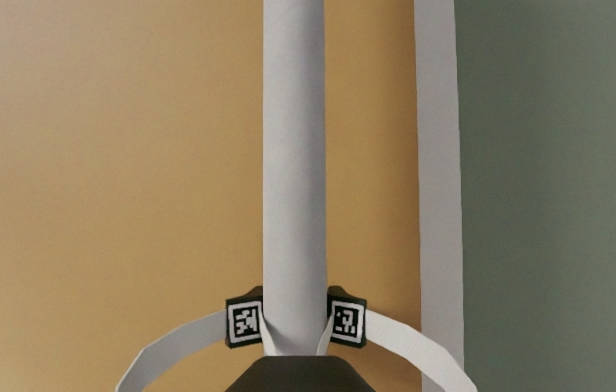

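>>> execute_actions(actions=[{"r1":{"base":{"rotate_rad":0.04},"joints":{"arm_m":0.30},"pace":"slow"}}], cameras=[])

Scene clock: 123.53 s.
r1.base_odometry: x=-0.274 y=+0.997 heading=-2.553 (m, m, rad; r1's odometry frame)
r1.turned_by_wheels: +0.042 (rad since the last result)
r1.turned_by_imu: -0.009 (rad since the last result)
r1.base_tilt: forward=+0.4 right=+0.1 (deg)
r1.lidar_m: 0.68 0.84 1.29 2.14 2.20 1.78 0.70 1.48 0.99 0.91 0.96 1.02
r1.base_status: done
r1.joint_positions: lift_m=+0.760 arm_m=+0.303 wrist_yaw_rad=+0.020 wrist_pitch_rad=+0.004 wrist_roll_rad=+0.000 gripper_m=-0.020
r1.joint_status: all done
r1.on_its_own: wrist_yaw_rad is at rest, and its effort (-58) is outside its rest range (-13 to +13)
r1.motor_effort: lift_m=+21(20) arm_m=-17(22) wrist_yaw_rad=-58(61) wrist_pitch_rad=-9(9) wrist_roll_rad=+0(0) gripper_m=-19(22) wheel_0=+4(17) wheel_1=-2(4) wheel_2=+17(18) (%)
r1.hand_pose: x=+0.7640 y=-0.0816 z=+0.9369 quat_wxyz=(+1.000, +0.000, +0.002, +0.010) (m; r1's base frame)
r1.wrist_depth_mm: 298 283 270 178 247 449 449 / 297 282 268 177 245 445 445 / 294 278 265 175 243 442 445 / 291 277 264 174 242 436 439 / 289 274 262 172 239 436 436 / 287 273 216 172 236 433 433 / 286 268 257 147 234 427 430
r2.base_odometry: x=+0.681 y=+1.127 heading=+2.764 (m, m, rad; r2's odometry frame)
r2.turned_by_wheels: +0.000 (rad since the last result)
r2.turned_by_imu: +0.000 (rad since the last result)
r2.base_tilt: forward=+0.4 right=-0.3 (deg)
r2.lidar_m: 0.43 2.22 2.19 1.64 0.61 0.44 0.42 0.43 0.63 0.99 1.03 0.45
r2.base_status: not commanded
r2.joint_positions: lift_m=+0.950 arm_m=+0.011 wrist_yaw_rad=+0.000 wrist_pitch_rad=+0.154 wrist_roll_rad=-0.001 gripper_m=+0.085
r2.joint_status: not commanded
r2.motor_effort: lift_m=+19(19) arm_m=-6(6) wrist_yaw_rad=-1(0) wrist_pitch_rad=-9(10) wrist_roll_rad=+3(2) gripper_m=-21(21) wheel_0=+0(0) wheel_1=-1(1) wheel_2=+0(0) (%)
r2.hand_pose: x=+0.4670 y=-0.0874 z=+1.0839 quat_wxyz=(+0.997, +0.000, +0.077, +0.000) (m; r2's base frame)
r2.wrist_depth_mm: 1708 1661 1661 1618 1863 1756 1229 / 1708 1756 1708 1661 1863 1808 1229 / 1808 1808 1708 809 1863 1756 1255 / 1808 1863 1756 194 224 1756 1281 / 1863 1921 224 198 223 1708 1281 / 1863 186 204 202 200 191 1281 / - - 200 105 215 1708 1281
pictures: none
No camera images: the call's "cameras" was empty. Leave "cameras" out to get every camera's image.

>>> execute_actions(actions=[{"r1":{"base":{"strafe_m":0.07},"joints":{"arm_m":0.19},"pace":"slow"}}], cameras=[])

Scene clock: 127.23 s.
r1.base_odometry: x=-0.235 y=+0.938 heading=-2.551 (m, m, rad; r1's odometry frame)
r1.turned_by_wheels: +0.001 (rad since the last result)
r1.turned_by_imu: -0.148 (rad since the last result)
r1.base_tilt: forward=+0.3 right=+0.1 (deg)
r1.lidar_m: 0.59 0.70 1.07 2.04 2.04 1.93 1.08 0.75 1.19 1.04 1.05 1.01
r1.base_status: done
r1.joint_positions: lift_m=+0.760 arm_m=+0.193 wrist_yaw_rad=+0.018 wrist_pitch_rad=+0.004 wrist_roll_rad=+0.000 gripper_m=-0.020
r1.joint_status: all done
r1.on_its_own: wrist_yaw_rad is at rest, and its effort (-53) is outside its rest range (-13 to +13)
r1.motor_effort: lift_m=+21(21) arm_m=-16(18) wrist_yaw_rad=-53(59) wrist_pitch_rad=-12(11) wrist_roll_rad=-1(0) gripper_m=-20(20) wheel_0=+4(20) wheel_1=-3(5) wheel_2=+16(18) (%)
r1.hand_pose: x=+0.6537 y=-0.0821 z=+0.9368 quat_wxyz=(+1.000, +0.000, +0.002, +0.009) (m; r1's base frame)
r1.wrist_depth_mm: 286 277 266 180 251 591 615 / 283 274 265 177 249 585 615 / 281 273 263 176 246 585 609 / 279 270 260 175 244 574 597 / 277 268 258 174 243 574 597 / 274 266 218 172 240 569 591 / 273 262 254 166 237 564 585
r2.base_odometry: x=+0.681 y=+1.127 heading=+2.764 (m, m, rad; r2's odometry frame)
r2.turned_by_wheels: +0.000 (rad since the last result)
r2.turned_by_imu: +0.000 (rad since the last result)
r2.base_tilt: forward=+0.3 right=-0.2 (deg)
r2.lidar_m: 0.42 2.19 2.19 1.65 0.62 0.45 0.42 0.43 0.64 0.98 1.04 0.44
r2.base_status: not commanded
r2.joint_positions: lift_m=+0.950 arm_m=+0.011 wrist_yaw_rad=+0.000 wrist_pitch_rad=+0.154 wrist_roll_rad=-0.001 gripper_m=+0.085
r2.joint_status: not commanded
r2.motor_effort: lift_m=+19(19) arm_m=-6(5) wrist_yaw_rad=-1(1) wrist_pitch_rad=-10(9) wrist_roll_rad=+3(2) gripper_m=-21(20) wheel_0=+0(0) wheel_1=+1(0) wheel_2=+0(0) (%)
r2.hand_pose: x=+0.4670 y=-0.0874 z=+1.0839 quat_wxyz=(+0.997, +0.000, +0.077, +0.000) (m; r2's base frame)
r2.wrist_depth_mm: 1756 1708 1576 1537 1808 1708 1255 / 1808 1756 1618 1618 1863 1808 1281 / 1863 1756 1708 1537 1863 1808 1255 / 1863 1808 809 194 224 1808 1255 / 1863 1863 224 198 223 1708 1255 / 1921 186 204 202 200 191 1308 / - 1921 200 105 214 1756 1308
pictures: none
No camera images: the call's "cameras" was empty. Leave "cameras" out to get every camera's image.

>>> execute_actions(actions=[{"r1":{"base":{"strafe_m":0.045},"joints":{"arm_m":0.08},"pace":"slow"}}], cameras=[])

Scene clock: 130.93 s.
r1.base_odometry: x=-0.211 y=+0.901 heading=-2.551 (m, m, rad; r1's odometry frame)
r1.turned_by_wheels: +0.001 (rad since the last result)
r1.turned_by_imu: -0.103 (rad since the last result)
r1.base_tilt: forward=+0.4 right=+0.1 (deg)
r1.lidar_m: 0.47 0.59 0.92 1.66 1.96 2.07 1.71 0.81 1.40 1.11 1.11 0.57
r1.base_status: done
r1.joint_positions: lift_m=+0.760 arm_m=+0.083 wrist_yaw_rad=+0.016 wrist_pitch_rad=+0.005 wrist_roll_rad=+0.000 gripper_m=-0.020
r1.joint_status: all done
r1.on_its_own: wrist_yaw_rad is at rest, and its effort (-46) is outside its rest range (-13 to +13)
r1.motor_effort: lift_m=+21(21) arm_m=-15(16) wrist_yaw_rad=-46(54) wrist_pitch_rad=-14(14) wrist_roll_rad=+0(1) gripper_m=-19(22) wheel_0=-1(22) wheel_1=-3(4) wheel_2=+10(12) (%)
r1.hand_pose: x=+0.5435 y=-0.0828 z=+0.9366 quat_wxyz=(+1.000, +0.000, +0.003, +0.008) (m; r1's base frame)
r1.wrist_depth_mm: 286 277 266 179 250 759 820 / 285 273 264 177 248 750 809 / 282 272 262 176 246 741 798 / 279 270 259 175 245 741 788 / 278 267 258 172 243 732 788 / 276 265 253 172 239 723 778 / 272 264 254 166 236 723 778
r2.base_odometry: x=+0.681 y=+1.127 heading=+2.764 (m, m, rad; r2's odometry frame)
r2.turned_by_wheels: +0.000 (rad since the last result)
r2.turned_by_imu: +0.000 (rad since the last result)
r2.base_tilt: forward=+0.4 right=-0.3 (deg)
r2.lidar_m: 0.44 2.17 2.20 1.64 0.59 0.44 0.42 0.45 0.63 0.98 1.04 0.44
r2.base_status: not commanded
r2.joint_positions: lift_m=+0.950 arm_m=+0.011 wrist_yaw_rad=+0.000 wrist_pitch_rad=+0.154 wrist_roll_rad=-0.001 gripper_m=+0.085
r2.joint_status: not commanded
r2.motor_effort: lift_m=+19(19) arm_m=-6(6) wrist_yaw_rad=-2(1) wrist_pitch_rad=-12(9) wrist_roll_rad=+2(3) gripper_m=-22(20) wheel_0=+0(0) wheel_1=+0(0) wheel_2=+0(0) (%)
r2.hand_pose: x=+0.4670 y=-0.0874 z=+1.0839 quat_wxyz=(+0.997, +0.000, +0.077, +0.000) (m; r2's base frame)
r2.wrist_depth_mm: 1708 1708 1499 1756 1808 1661 1281 / 1756 1756 1537 1499 1863 1708 1255 / 1863 1808 1537 1499 1863 1808 1281 / 1756 1808 842 194 224 1808 1255 / 1863 1808 224 198 222 1661 1255 / 1921 186 205 202 200 191 1255 / - 1863 200 105 215 1756 1281
pictures: none
No camera images: the call's "cameras" was empty. Leave "cameras" out to get every camera's image.

>>> execute_actions(actions=[])

Scene clock: 138.60 s.
r1.base_odometry: x=-0.211 y=+0.901 heading=-2.551 (m, m, rad; r1's odometry frame)
r1.turned_by_wheels: +0.000 (rad since the last result)
r1.turned_by_imu: +0.000 (rad since the last result)
r1.base_tilt: forward=+0.3 right=+0.2 (deg)
r1.lidar_m: 0.47 0.60 0.90 1.65 1.96 2.07 1.73 0.80 1.39 1.13 1.11 0.58
r1.base_status: done
r1.joint_positions: lift_m=+0.760 arm_m=+0.083 wrist_yaw_rad=+0.016 wrist_pitch_rad=+0.005 wrist_roll_rad=+0.000 gripper_m=-0.020
r1.joint_status: all done
r1.on_its_own: wrist_yaw_rad is at rest, and its effort (-45) is outside its rest range (-13 to +13)
r1.motor_effort: lift_m=+21(21) arm_m=-15(16) wrist_yaw_rad=-45(54) wrist_pitch_rad=-13(14) wrist_roll_rad=-1(1) gripper_m=-19(22) wheel_0=+0(22) wheel_1=-3(4) wheel_2=+10(12) (%)
r1.hand_pose: x=+0.5435 y=-0.0828 z=+0.9366 quat_wxyz=(+1.000, +0.000, +0.003, +0.008) (m; r1's base frame)
r1.wrist_depth_mm: 286 277 266 178 251 759 820 / 285 274 265 177 249 750 820 / 281 271 263 176 246 741 809 / 281 270 259 174 244 732 798 / 277 268 258 173 243 732 788 / 276 265 253 171 240 723 778 / 272 263 254 166 236 715 778
r2.base_odometry: x=+0.681 y=+1.127 heading=+2.764 (m, m, rad; r2's odometry frame)
r2.turned_by_wheels: +0.000 (rad since the last result)
r2.turned_by_imu: +0.000 (rad since the last result)
r2.base_tilt: forward=+0.3 right=-0.3 (deg)
r2.lidar_m: 0.43 2.18 2.18 1.64 0.60 0.43 0.42 0.43 0.63 0.99 1.04 0.44
r2.base_status: not commanded
r2.joint_positions: lift_m=+0.950 arm_m=+0.011 wrist_yaw_rad=+0.000 wrist_pitch_rad=+0.154 wrist_roll_rad=-0.001 gripper_m=+0.085
r2.joint_status: not commanded
r2.motor_effort: lift_m=+19(19) arm_m=-6(6) wrist_yaw_rad=-1(1) wrist_pitch_rad=-12(9) wrist_roll_rad=+3(3) gripper_m=-23(20) wheel_0=+0(0) wheel_1=+1(0) wheel_2=+0(0) (%)
r2.hand_pose: x=+0.4670 y=-0.0874 z=+1.0839 quat_wxyz=(+0.997, +0.000, +0.077, +0.000) (m; r2's base frame)
r2.wrist_depth_mm: 1708 1708 1499 1808 1808 1756 1255 / 1808 1708 1576 1499 1808 1756 1255 / 1808 1756 1618 1537 1921 1756 1255 / 1863 1808 842 195 224 1756 1255 / 1921 1808 224 198 222 1756 1255 / 1921 186 204 202 201 191 1255 / - 1921 201 105 216 1756 1308
pictures: r1_head_camera, r1_head_left_camera, r1_head_right_camera, r1_wrist_camera, r2_head_camera, r2_head_left_camera, r2_head_right_camera, r2_wrist_camera
Images, in order (width x height): r1_head_camera 420x560, r1_head_left_camera 420x672, r1_head_right_camera 420x672, r1_wrist_camera 616x392, r2_head_camera 420x560, r2_head_left_camera 420x672, r2_head_right_camera 420x672, r2_wrist_camera 616x392.

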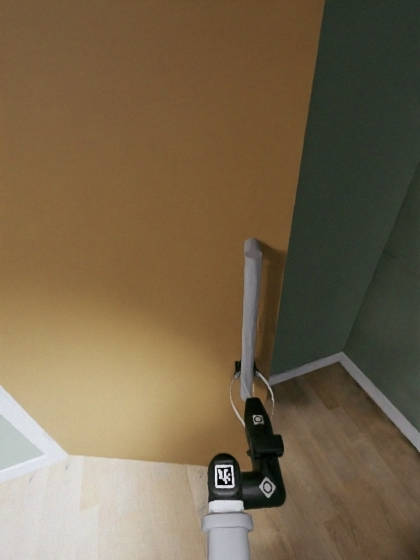

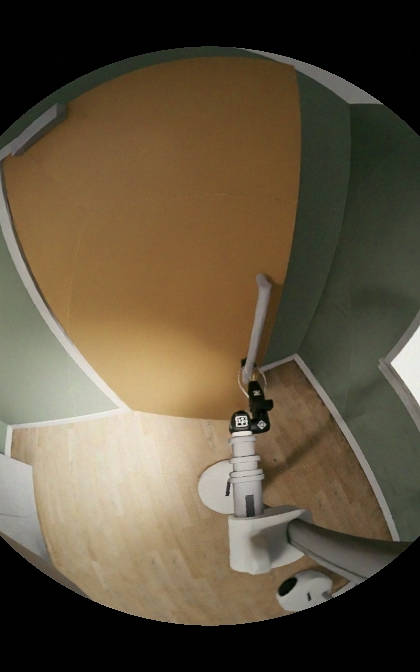

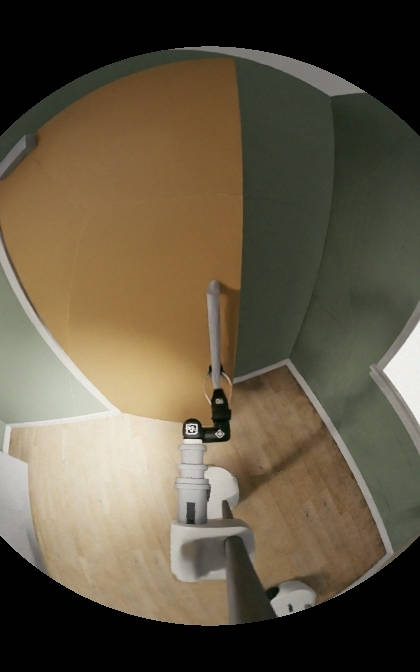

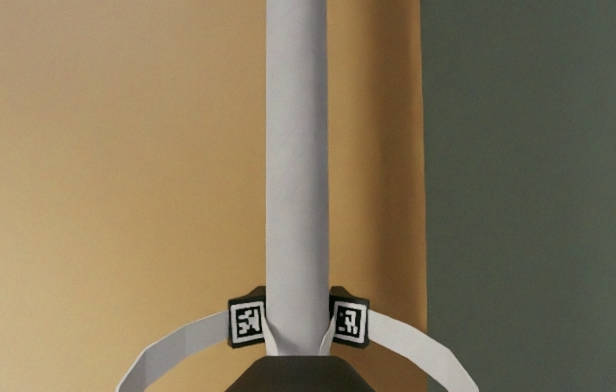

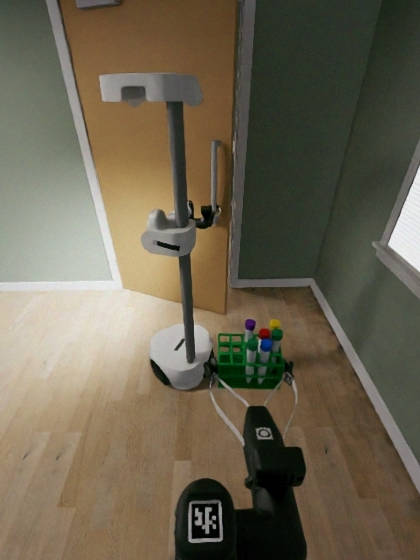

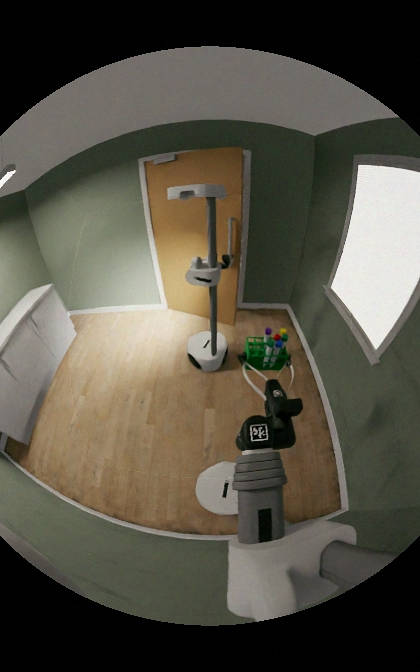

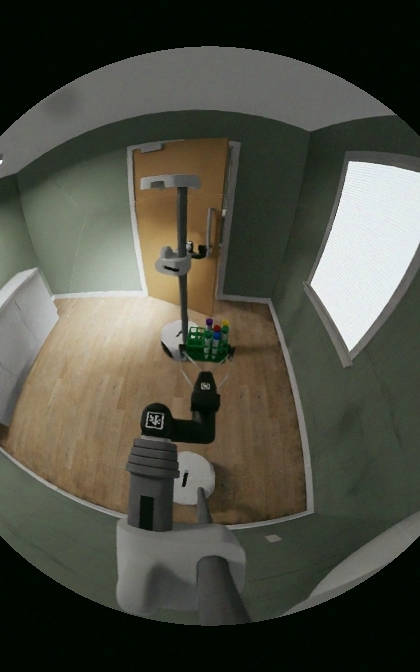

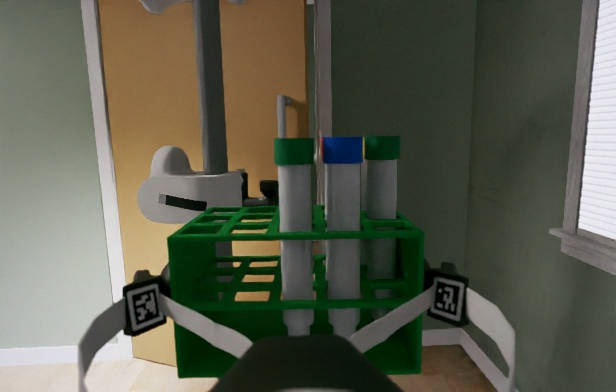

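>>> execute_actions(actions=[{"r1":{"base":{"translate_m":-0.38},"joints":{"arm_m":0.45},"pace":"slow"},"r2":{"base":{"strafe_m":-0.35},"pace":"slow"}}], cameras=["r1_head_left_camera"])

Scene clock: 147.07 s.
r1.base_odometry: x=+0.104 y=+1.112 heading=-2.550 (m, m, rad; r1's odometry frame)
r1.turned_by_wheels: +0.001 (rad since the last result)
r1.turned_by_imu: +0.004 (rad since the last result)
r1.base_tilt: forward=+0.4 right=+0.2 (deg)
r1.lidar_m: 0.85 0.99 1.39 1.87 1.84 1.61 1.36 0.93 0.77 0.83 1.22 1.45
r1.base_status: done
r1.joint_positions: lift_m=+0.760 arm_m=+0.451 wrist_yaw_rad=+0.015 wrist_pitch_rad=+0.003 wrist_roll_rad=+0.000 gripper_m=-0.020
r1.joint_status: all done
r1.on_its_own: wrist_yaw_rad is at rest, and its effort (-42) is outside its rest range (-13 to +13)
r1.motor_effort: lift_m=+21(21) arm_m=-3(14) wrist_yaw_rad=-42(47) wrist_pitch_rad=-8(15) wrist_roll_rad=+0(1) gripper_m=-19(21) wheel_0=-1(2) wheel_1=-4(8) wheel_2=+19(21) (%)
r1.hand_pose: x=+0.9112 y=-0.0832 z=+0.9371 quat_wxyz=(+1.000, +0.000, +0.002, +0.007) (m; r1's base frame)
r1.wrist_depth_mm: 291 279 267 179 250 778 831 / 287 276 265 177 247 759 820 / 285 273 263 175 246 750 820 / 282 272 262 173 244 750 809 / 281 268 259 172 242 741 809 / 277 267 254 170 238 732 788 / 276 265 254 166 236 732 788
r2.base_odometry: x=+0.810 y=+1.452 heading=+2.764 (m, m, rad; r2's odometry frame)
r2.turned_by_wheels: +0.000 (rad since the last result)
r2.turned_by_imu: +0.001 (rad since the last result)
r2.base_tilt: forward=+0.3 right=-0.3 (deg)
r2.lidar_m: 0.43 0.89 2.54 1.63 0.60 0.44 0.42 0.45 0.63 0.64 0.68 0.42
r2.base_status: done
r2.joint_positions: lift_m=+0.950 arm_m=+0.011 wrist_yaw_rad=+0.000 wrist_pitch_rad=+0.154 wrist_roll_rad=-0.001 gripper_m=+0.085
r2.joint_status: not commanded
r2.motor_effort: lift_m=+19(19) arm_m=-6(6) wrist_yaw_rad=-1(1) wrist_pitch_rad=-10(10) wrist_roll_rad=+2(2) gripper_m=-21(20) wheel_0=+2(7) wheel_1=-2(4) wheel_2=+0(2) (%)
r2.hand_pose: x=+0.4670 y=-0.0874 z=+1.0839 quat_wxyz=(+0.997, +0.000, +0.077, +0.000) (m; r2's base frame)
r2.wrist_depth_mm: 1618 1537 1756 1756 1756 1098 778 / 1708 1576 1863 1808 1808 1118 788 / 1808 1618 1499 1808 1661 1098 788 / 1808 1308 1537 193 224 1118 788 / 1921 1708 224 198 222 1060 788 / 1863 186 204 202 200 191 778 / - 1808 200 105 214 1160 820
pictures: r1_head_left_camera
Images, in order (width x height): r1_head_left_camera 420x672.

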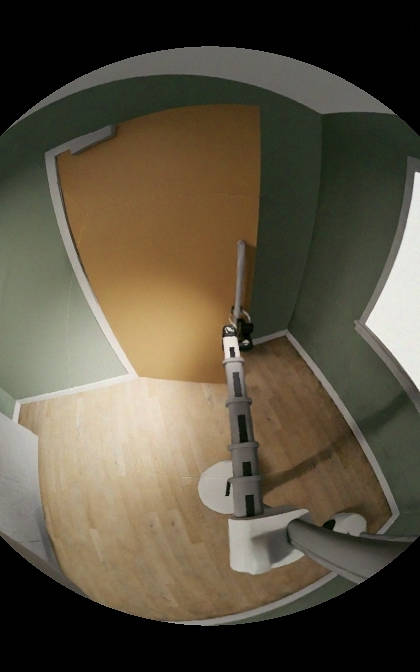

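>>> execute_actions(actions=[{"r1":{"base":{"strafe_m":0.06},"joints":{"arm_m":0.33},"pace":"slow"}}], cameras=[])

Scene clock: 152.53 s.
r1.base_odometry: x=+0.138 y=+1.062 heading=-2.548 (m, m, rad; r1's odometry frame)
r1.turned_by_wheels: +0.002 (rad since the last result)
r1.turned_by_imu: -0.096 (rad since the last result)
r1.base_tilt: forward=+0.3 right=+0.1 (deg)
r1.lidar_m: 0.71 0.87 1.28 1.79 1.78 1.78 1.43 1.39 0.89 0.85 1.30 1.48
r1.base_status: done
r1.joint_positions: lift_m=+0.760 arm_m=+0.333 wrist_yaw_rad=+0.021 wrist_pitch_rad=+0.003 wrist_roll_rad=+0.000 gripper_m=-0.020
r1.joint_status: all done
r1.on_its_own: wrist_yaw_rad is at rest, and its effort (-60) is outside its rest range (-13 to +13)
r1.motor_effort: lift_m=+21(21) arm_m=-15(17) wrist_yaw_rad=-60(59) wrist_pitch_rad=-10(8) wrist_roll_rad=-1(1) gripper_m=-19(21) wheel_0=+4(21) wheel_1=+2(4) wheel_2=+14(16) (%)
r1.hand_pose: x=+0.7939 y=-0.0814 z=+0.9371 quat_wxyz=(+1.000, +0.000, +0.002, +0.010) (m; r1's base frame)
r1.wrist_depth_mm: 297 285 270 177 248 960 1008 / 294 281 267 176 246 946 1008 / 293 279 265 175 244 931 1008 / 289 277 263 173 242 931 1008 / 287 274 260 172 240 917 1008 / 285 273 217 171 237 904 991 / 282 266 256 144 234 904 976
r2.base_odometry: x=+0.810 y=+1.452 heading=+2.764 (m, m, rad; r2's odometry frame)
r2.turned_by_wheels: +0.000 (rad since the last result)
r2.turned_by_imu: +0.000 (rad since the last result)
r2.base_tilt: forward=+0.4 right=-0.3 (deg)
r2.lidar_m: 0.42 0.98 2.52 1.67 0.61 0.44 0.41 0.46 0.64 0.64 0.68 0.43
r2.base_status: not commanded
r2.joint_positions: lift_m=+0.950 arm_m=+0.011 wrist_yaw_rad=+0.000 wrist_pitch_rad=+0.154 wrist_roll_rad=-0.001 gripper_m=+0.085
r2.joint_status: not commanded
r2.motor_effort: lift_m=+19(19) arm_m=-5(6) wrist_yaw_rad=-2(1) wrist_pitch_rad=-9(11) wrist_roll_rad=+3(3) gripper_m=-19(20) wheel_0=+1(1) wheel_1=-3(2) wheel_2=-1(0) (%)
r2.hand_pose: x=+0.4670 y=-0.0874 z=+1.0839 quat_wxyz=(+0.997, +0.000, +0.077, +0.000) (m; r2's base frame)
r2.wrist_depth_mm: 1708 1430 1863 1808 1808 1098 778 / 1708 1430 1808 1863 1808 1118 778 / 1808 1499 - 1808 1618 1118 788 / 1708 1336 1464 194 224 1138 788 / 1863 1618 224 198 222 1060 798 / 1921 185 205 201 200 191 778 / - 1708 200 105 216 1182 820
pictures: none
No camera images: the call's "cameras" was empty. Leave "cameras" out to get every camera's image.

>>> execute_actions(actions=[{"r1":{"base":{"strafe_m":0.10},"joints":{"arm_m":0.23},"pace":"slow"}}], cameras=[])

Scene clock: 156.33 s.
r1.base_odometry: x=+0.193 y=+0.979 heading=-2.547 (m, m, rad; r1's odometry frame)
r1.turned_by_wheels: +0.001 (rad since the last result)
r1.turned_by_imu: -0.198 (rad since the last result)
r1.base_tilt: forward=+0.4 right=+0.2 (deg)
r1.lidar_m: 0.63 0.74 1.06 1.44 1.65 1.66 1.63 1.51 1.15 1.01 1.42 1.48
r1.base_status: done
r1.joint_positions: lift_m=+0.760 arm_m=+0.233 wrist_yaw_rad=+0.014 wrist_pitch_rad=+0.003 wrist_roll_rad=+0.000 gripper_m=-0.020
r1.joint_status: all done
r1.on_its_own: wrist_yaw_rad is at rest, and its effort (-40) is outside its rest range (-13 to +13)
r1.motor_effort: lift_m=+21(21) arm_m=-14(17) wrist_yaw_rad=-40(60) wrist_pitch_rad=-9(8) wrist_roll_rad=+0(0) gripper_m=-18(19) wheel_0=+0(23) wheel_1=-1(6) wheel_2=+10(10) (%)
r1.hand_pose: x=+0.6931 y=-0.0834 z=+0.9370 quat_wxyz=(+1.000, +0.000, +0.002, +0.007) (m; r1's base frame)
r1.wrist_depth_mm: 271 265 262 178 254 1255 1042 / 267 263 259 176 252 1229 1025 / 265 260 257 175 251 1182 1042 / 264 259 254 173 248 1182 1008 / 262 256 253 172 247 1182 1025 / 259 256 251 170 244 1182 1008 / 257 253 248 166 241 1138 1025
r2.base_odometry: x=+0.810 y=+1.452 heading=+2.764 (m, m, rad; r2's odometry frame)
r2.turned_by_wheels: +0.000 (rad since the last result)
r2.turned_by_imu: +0.000 (rad since the last result)
r2.base_tilt: forward=+0.4 right=-0.2 (deg)
r2.lidar_m: 0.42 1.14 1.27 1.66 0.61 0.43 0.40 0.45 0.62 0.64 0.68 0.44
r2.base_status: not commanded
r2.joint_positions: lift_m=+0.950 arm_m=+0.011 wrist_yaw_rad=+0.000 wrist_pitch_rad=+0.154 wrist_roll_rad=-0.001 gripper_m=+0.085
r2.joint_status: not commanded
r2.motor_effort: lift_m=+19(19) arm_m=-6(6) wrist_yaw_rad=-2(1) wrist_pitch_rad=-11(9) wrist_roll_rad=+3(3) gripper_m=-22(21) wheel_0=+2(1) wheel_1=-2(3) wheel_2=-1(0) (%)
r2.hand_pose: x=+0.4670 y=-0.0874 z=+1.0839 quat_wxyz=(+0.997, +0.000, +0.077, +0.000) (m; r2's base frame)
r2.wrist_depth_mm: 1661 1336 - 1808 1808 1098 778 / 1661 1336 - 1808 1863 1098 788 / 1808 1430 - 1863 1618 1098 798 / 1661 1366 - 193 224 1118 788 / 1863 1537 224 198 222 1060 788 / 1921 186 205 202 200 191 778 / - 1618 200 105 215 1160 809
pictures: none
No camera images: the call's "cameras" was empty. Leave "cameras" out to get every camera's image.

>>> execute_actions(actions=[{"r1":{"base":{"strafe_m":0.06},"joints":{"arm_m":0.12},"pace":"slow"}}], cameras=[])

>>> execute_actions(actions=[{"r1":{"base":{"strafe_m":0.05},"joints":{"arm_m":0.03},"pace":"slow"}}], cameras=["r1_head_left_camera"])

Scene clock: 161.10 s.
r1.base_odometry: x=+0.227 y=+0.929 heading=-2.547 (m, m, rad; r1's odometry frame)
r1.turned_by_wheels: +0.000 (rad since the last result)
r1.turned_by_imu: -0.182 (rad since the last result)
r1.base_tilt: forward=+0.4 right=+0.1 (deg)
r1.lidar_m: 0.52 0.62 0.80 1.17 1.58 1.57 1.86 1.59 1.39 1.14 1.51 1.50
r1.base_status: done
r1.joint_positions: lift_m=+0.760 arm_m=+0.122 wrist_yaw_rad=+0.013 wrist_pitch_rad=+0.004 wrist_roll_rad=+0.000 gripper_m=-0.020
r1.joint_status: all done
r1.on_its_own: wrist_yaw_rad is at rest, and its effort (-38) is outside its rest range (-13 to +13)
r1.motor_effort: lift_m=+20(21) arm_m=-14(15) wrist_yaw_rad=-38(40) wrist_pitch_rad=-10(12) wrist_roll_rad=+1(0) gripper_m=-17(20) wheel_0=+0(27) wheel_1=-4(5) wheel_2=+9(8) (%)
r1.hand_pose: x=+0.5830 y=-0.0836 z=+0.9368 quat_wxyz=(+1.000, +0.000, +0.002, +0.007) (m; r1's base frame)
r1.wrist_depth_mm: 253 253 255 177 258 1229 1060 / 251 252 253 176 256 1255 1042 / 249 251 252 174 255 1205 1060 / 248 249 250 173 253 1205 1025 / 246 247 248 171 251 1182 1008 / 244 245 245 170 250 1205 1025 / 242 242 244 166 245 1160 1025
r2.base_odometry: x=+0.810 y=+1.452 heading=+2.764 (m, m, rad; r2's odometry frame)
r2.turned_by_wheels: +0.000 (rad since the last result)
r2.turned_by_imu: +0.000 (rad since the last result)
r2.base_tilt: forward=+0.3 right=-0.4 (deg)
r2.lidar_m: 0.42 1.27 2.55 1.63 0.60 0.42 0.42 0.45 0.62 0.64 0.68 0.43
r2.base_status: not commanded
r2.joint_positions: lift_m=+0.950 arm_m=+0.011 wrist_yaw_rad=+0.000 wrist_pitch_rad=+0.154 wrist_roll_rad=-0.001 gripper_m=+0.085
r2.joint_status: not commanded
r2.motor_effort: lift_m=+19(19) arm_m=-6(6) wrist_yaw_rad=-1(1) wrist_pitch_rad=-10(9) wrist_roll_rad=+3(2) gripper_m=-20(22) wheel_0=+1(1) wheel_1=-3(3) wheel_2=+0(0) (%)
r2.hand_pose: x=+0.4670 y=-0.0874 z=+1.0839 quat_wxyz=(+0.997, +0.000, +0.077, +0.000) (m; r2's base frame)
r2.wrist_depth_mm: 1576 1255 - 1808 1756 1098 778 / 1661 1308 - 1808 1863 1118 778 / 1756 1255 - 1863 1661 1118 788 / 1537 1281 - 194 224 1118 788 / 1921 1366 224 198 222 1042 798 / 1983 186 204 202 200 190 768 / 1921 1464 200 105 215 1138 820
pictures: none
No camera images: the call's "cameras" was empty. Leave "cameras" out to get every camera's image.

Scene clock: 163.27 s.
r1.base_odometry: x=+0.254 y=+0.888 heading=-2.548 (m, m, rad; r1's odometry frame)
r1.turned_by_wheels: -0.001 (rad since the last result)
r1.turned_by_imu: -0.212 (rad since the last result)
r1.base_tilt: forward=+0.4 right=+0.1 (deg)
r1.lidar_m: 0.42 0.47 0.59 0.95 1.36 1.53 1.64 1.75 1.69 1.31 1.23 0.53
r1.base_status: done
r1.joint_positions: lift_m=+0.760 arm_m=+0.032 wrist_yaw_rad=+0.004 wrist_pitch_rad=+0.005 wrist_roll_rad=+0.000 gripper_m=-0.020
r1.joint_status: all done
r1.motor_effort: lift_m=+21(21) arm_m=-14(14) wrist_yaw_rad=-12(38) wrist_pitch_rad=-14(13) wrist_roll_rad=+1(1) gripper_m=-16(20) wheel_0=-8(20) wheel_1=-4(3) wheel_2=+4(8) (%)
r1.hand_pose: x=+0.4922 y=-0.0862 z=+0.9366 quat_wxyz=(+1.000, +0.000, +0.002, +0.002) (m; r1's base frame)
r1.wrist_depth_mm: 228 236 247 178 1366 1229 1098 / 227 235 245 176 1336 1229 1098 / 225 234 244 174 1308 1229 1078 / 224 232 241 173 1308 1229 1060 / 223 229 239 172 1308 1205 1078 / 221 229 235 171 256 1205 1078 / 220 224 234 151 253 1160 1098
r2.base_odometry: x=+0.810 y=+1.452 heading=+2.764 (m, m, rad; r2's odometry frame)
r2.turned_by_wheels: +0.000 (rad since the last result)
r2.turned_by_imu: +0.000 (rad since the last result)
r2.base_tilt: forward=+0.3 right=-0.3 (deg)
r2.lidar_m: 0.44 1.37 2.54 1.67 0.62 0.44 0.41 0.46 0.63 0.64 0.67 0.45
r2.base_status: not commanded
r2.joint_positions: lift_m=+0.950 arm_m=+0.011 wrist_yaw_rad=+0.000 wrist_pitch_rad=+0.154 wrist_roll_rad=-0.001 gripper_m=+0.085
r2.joint_status: not commanded
r2.motor_effort: lift_m=+19(19) arm_m=-6(6) wrist_yaw_rad=-1(1) wrist_pitch_rad=-11(10) wrist_roll_rad=+2(2) gripper_m=-21(22) wheel_0=+1(1) wheel_1=-2(3) wheel_2=+0(0) (%)
r2.hand_pose: x=+0.4670 y=-0.0874 z=+1.0839 quat_wxyz=(+0.997, +0.000, +0.077, +0.000) (m; r2's base frame)
r2.wrist_depth_mm: 1537 - - 1756 1808 1098 778 / 1618 - - 1808 1808 1118 778 / 1708 1255 - 1863 1618 1118 788 / 1537 1281 - 193 224 1098 798 / 1863 1308 224 198 221 1042 798 / 1921 186 204 201 200 190 778 / 1921 1499 200 105 215 1138 809
pictures: r1_head_left_camera
Images, in order (width x height): r1_head_left_camera 420x672.

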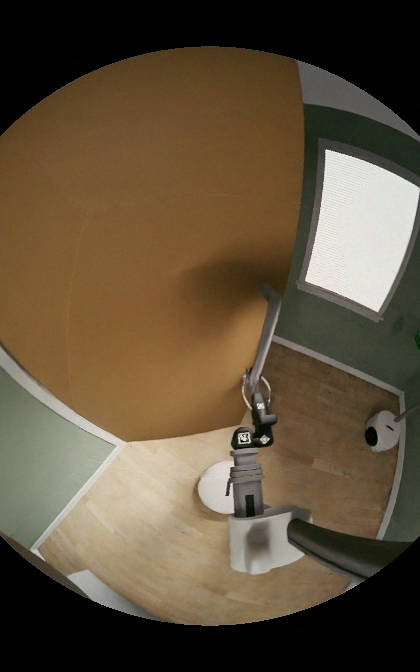

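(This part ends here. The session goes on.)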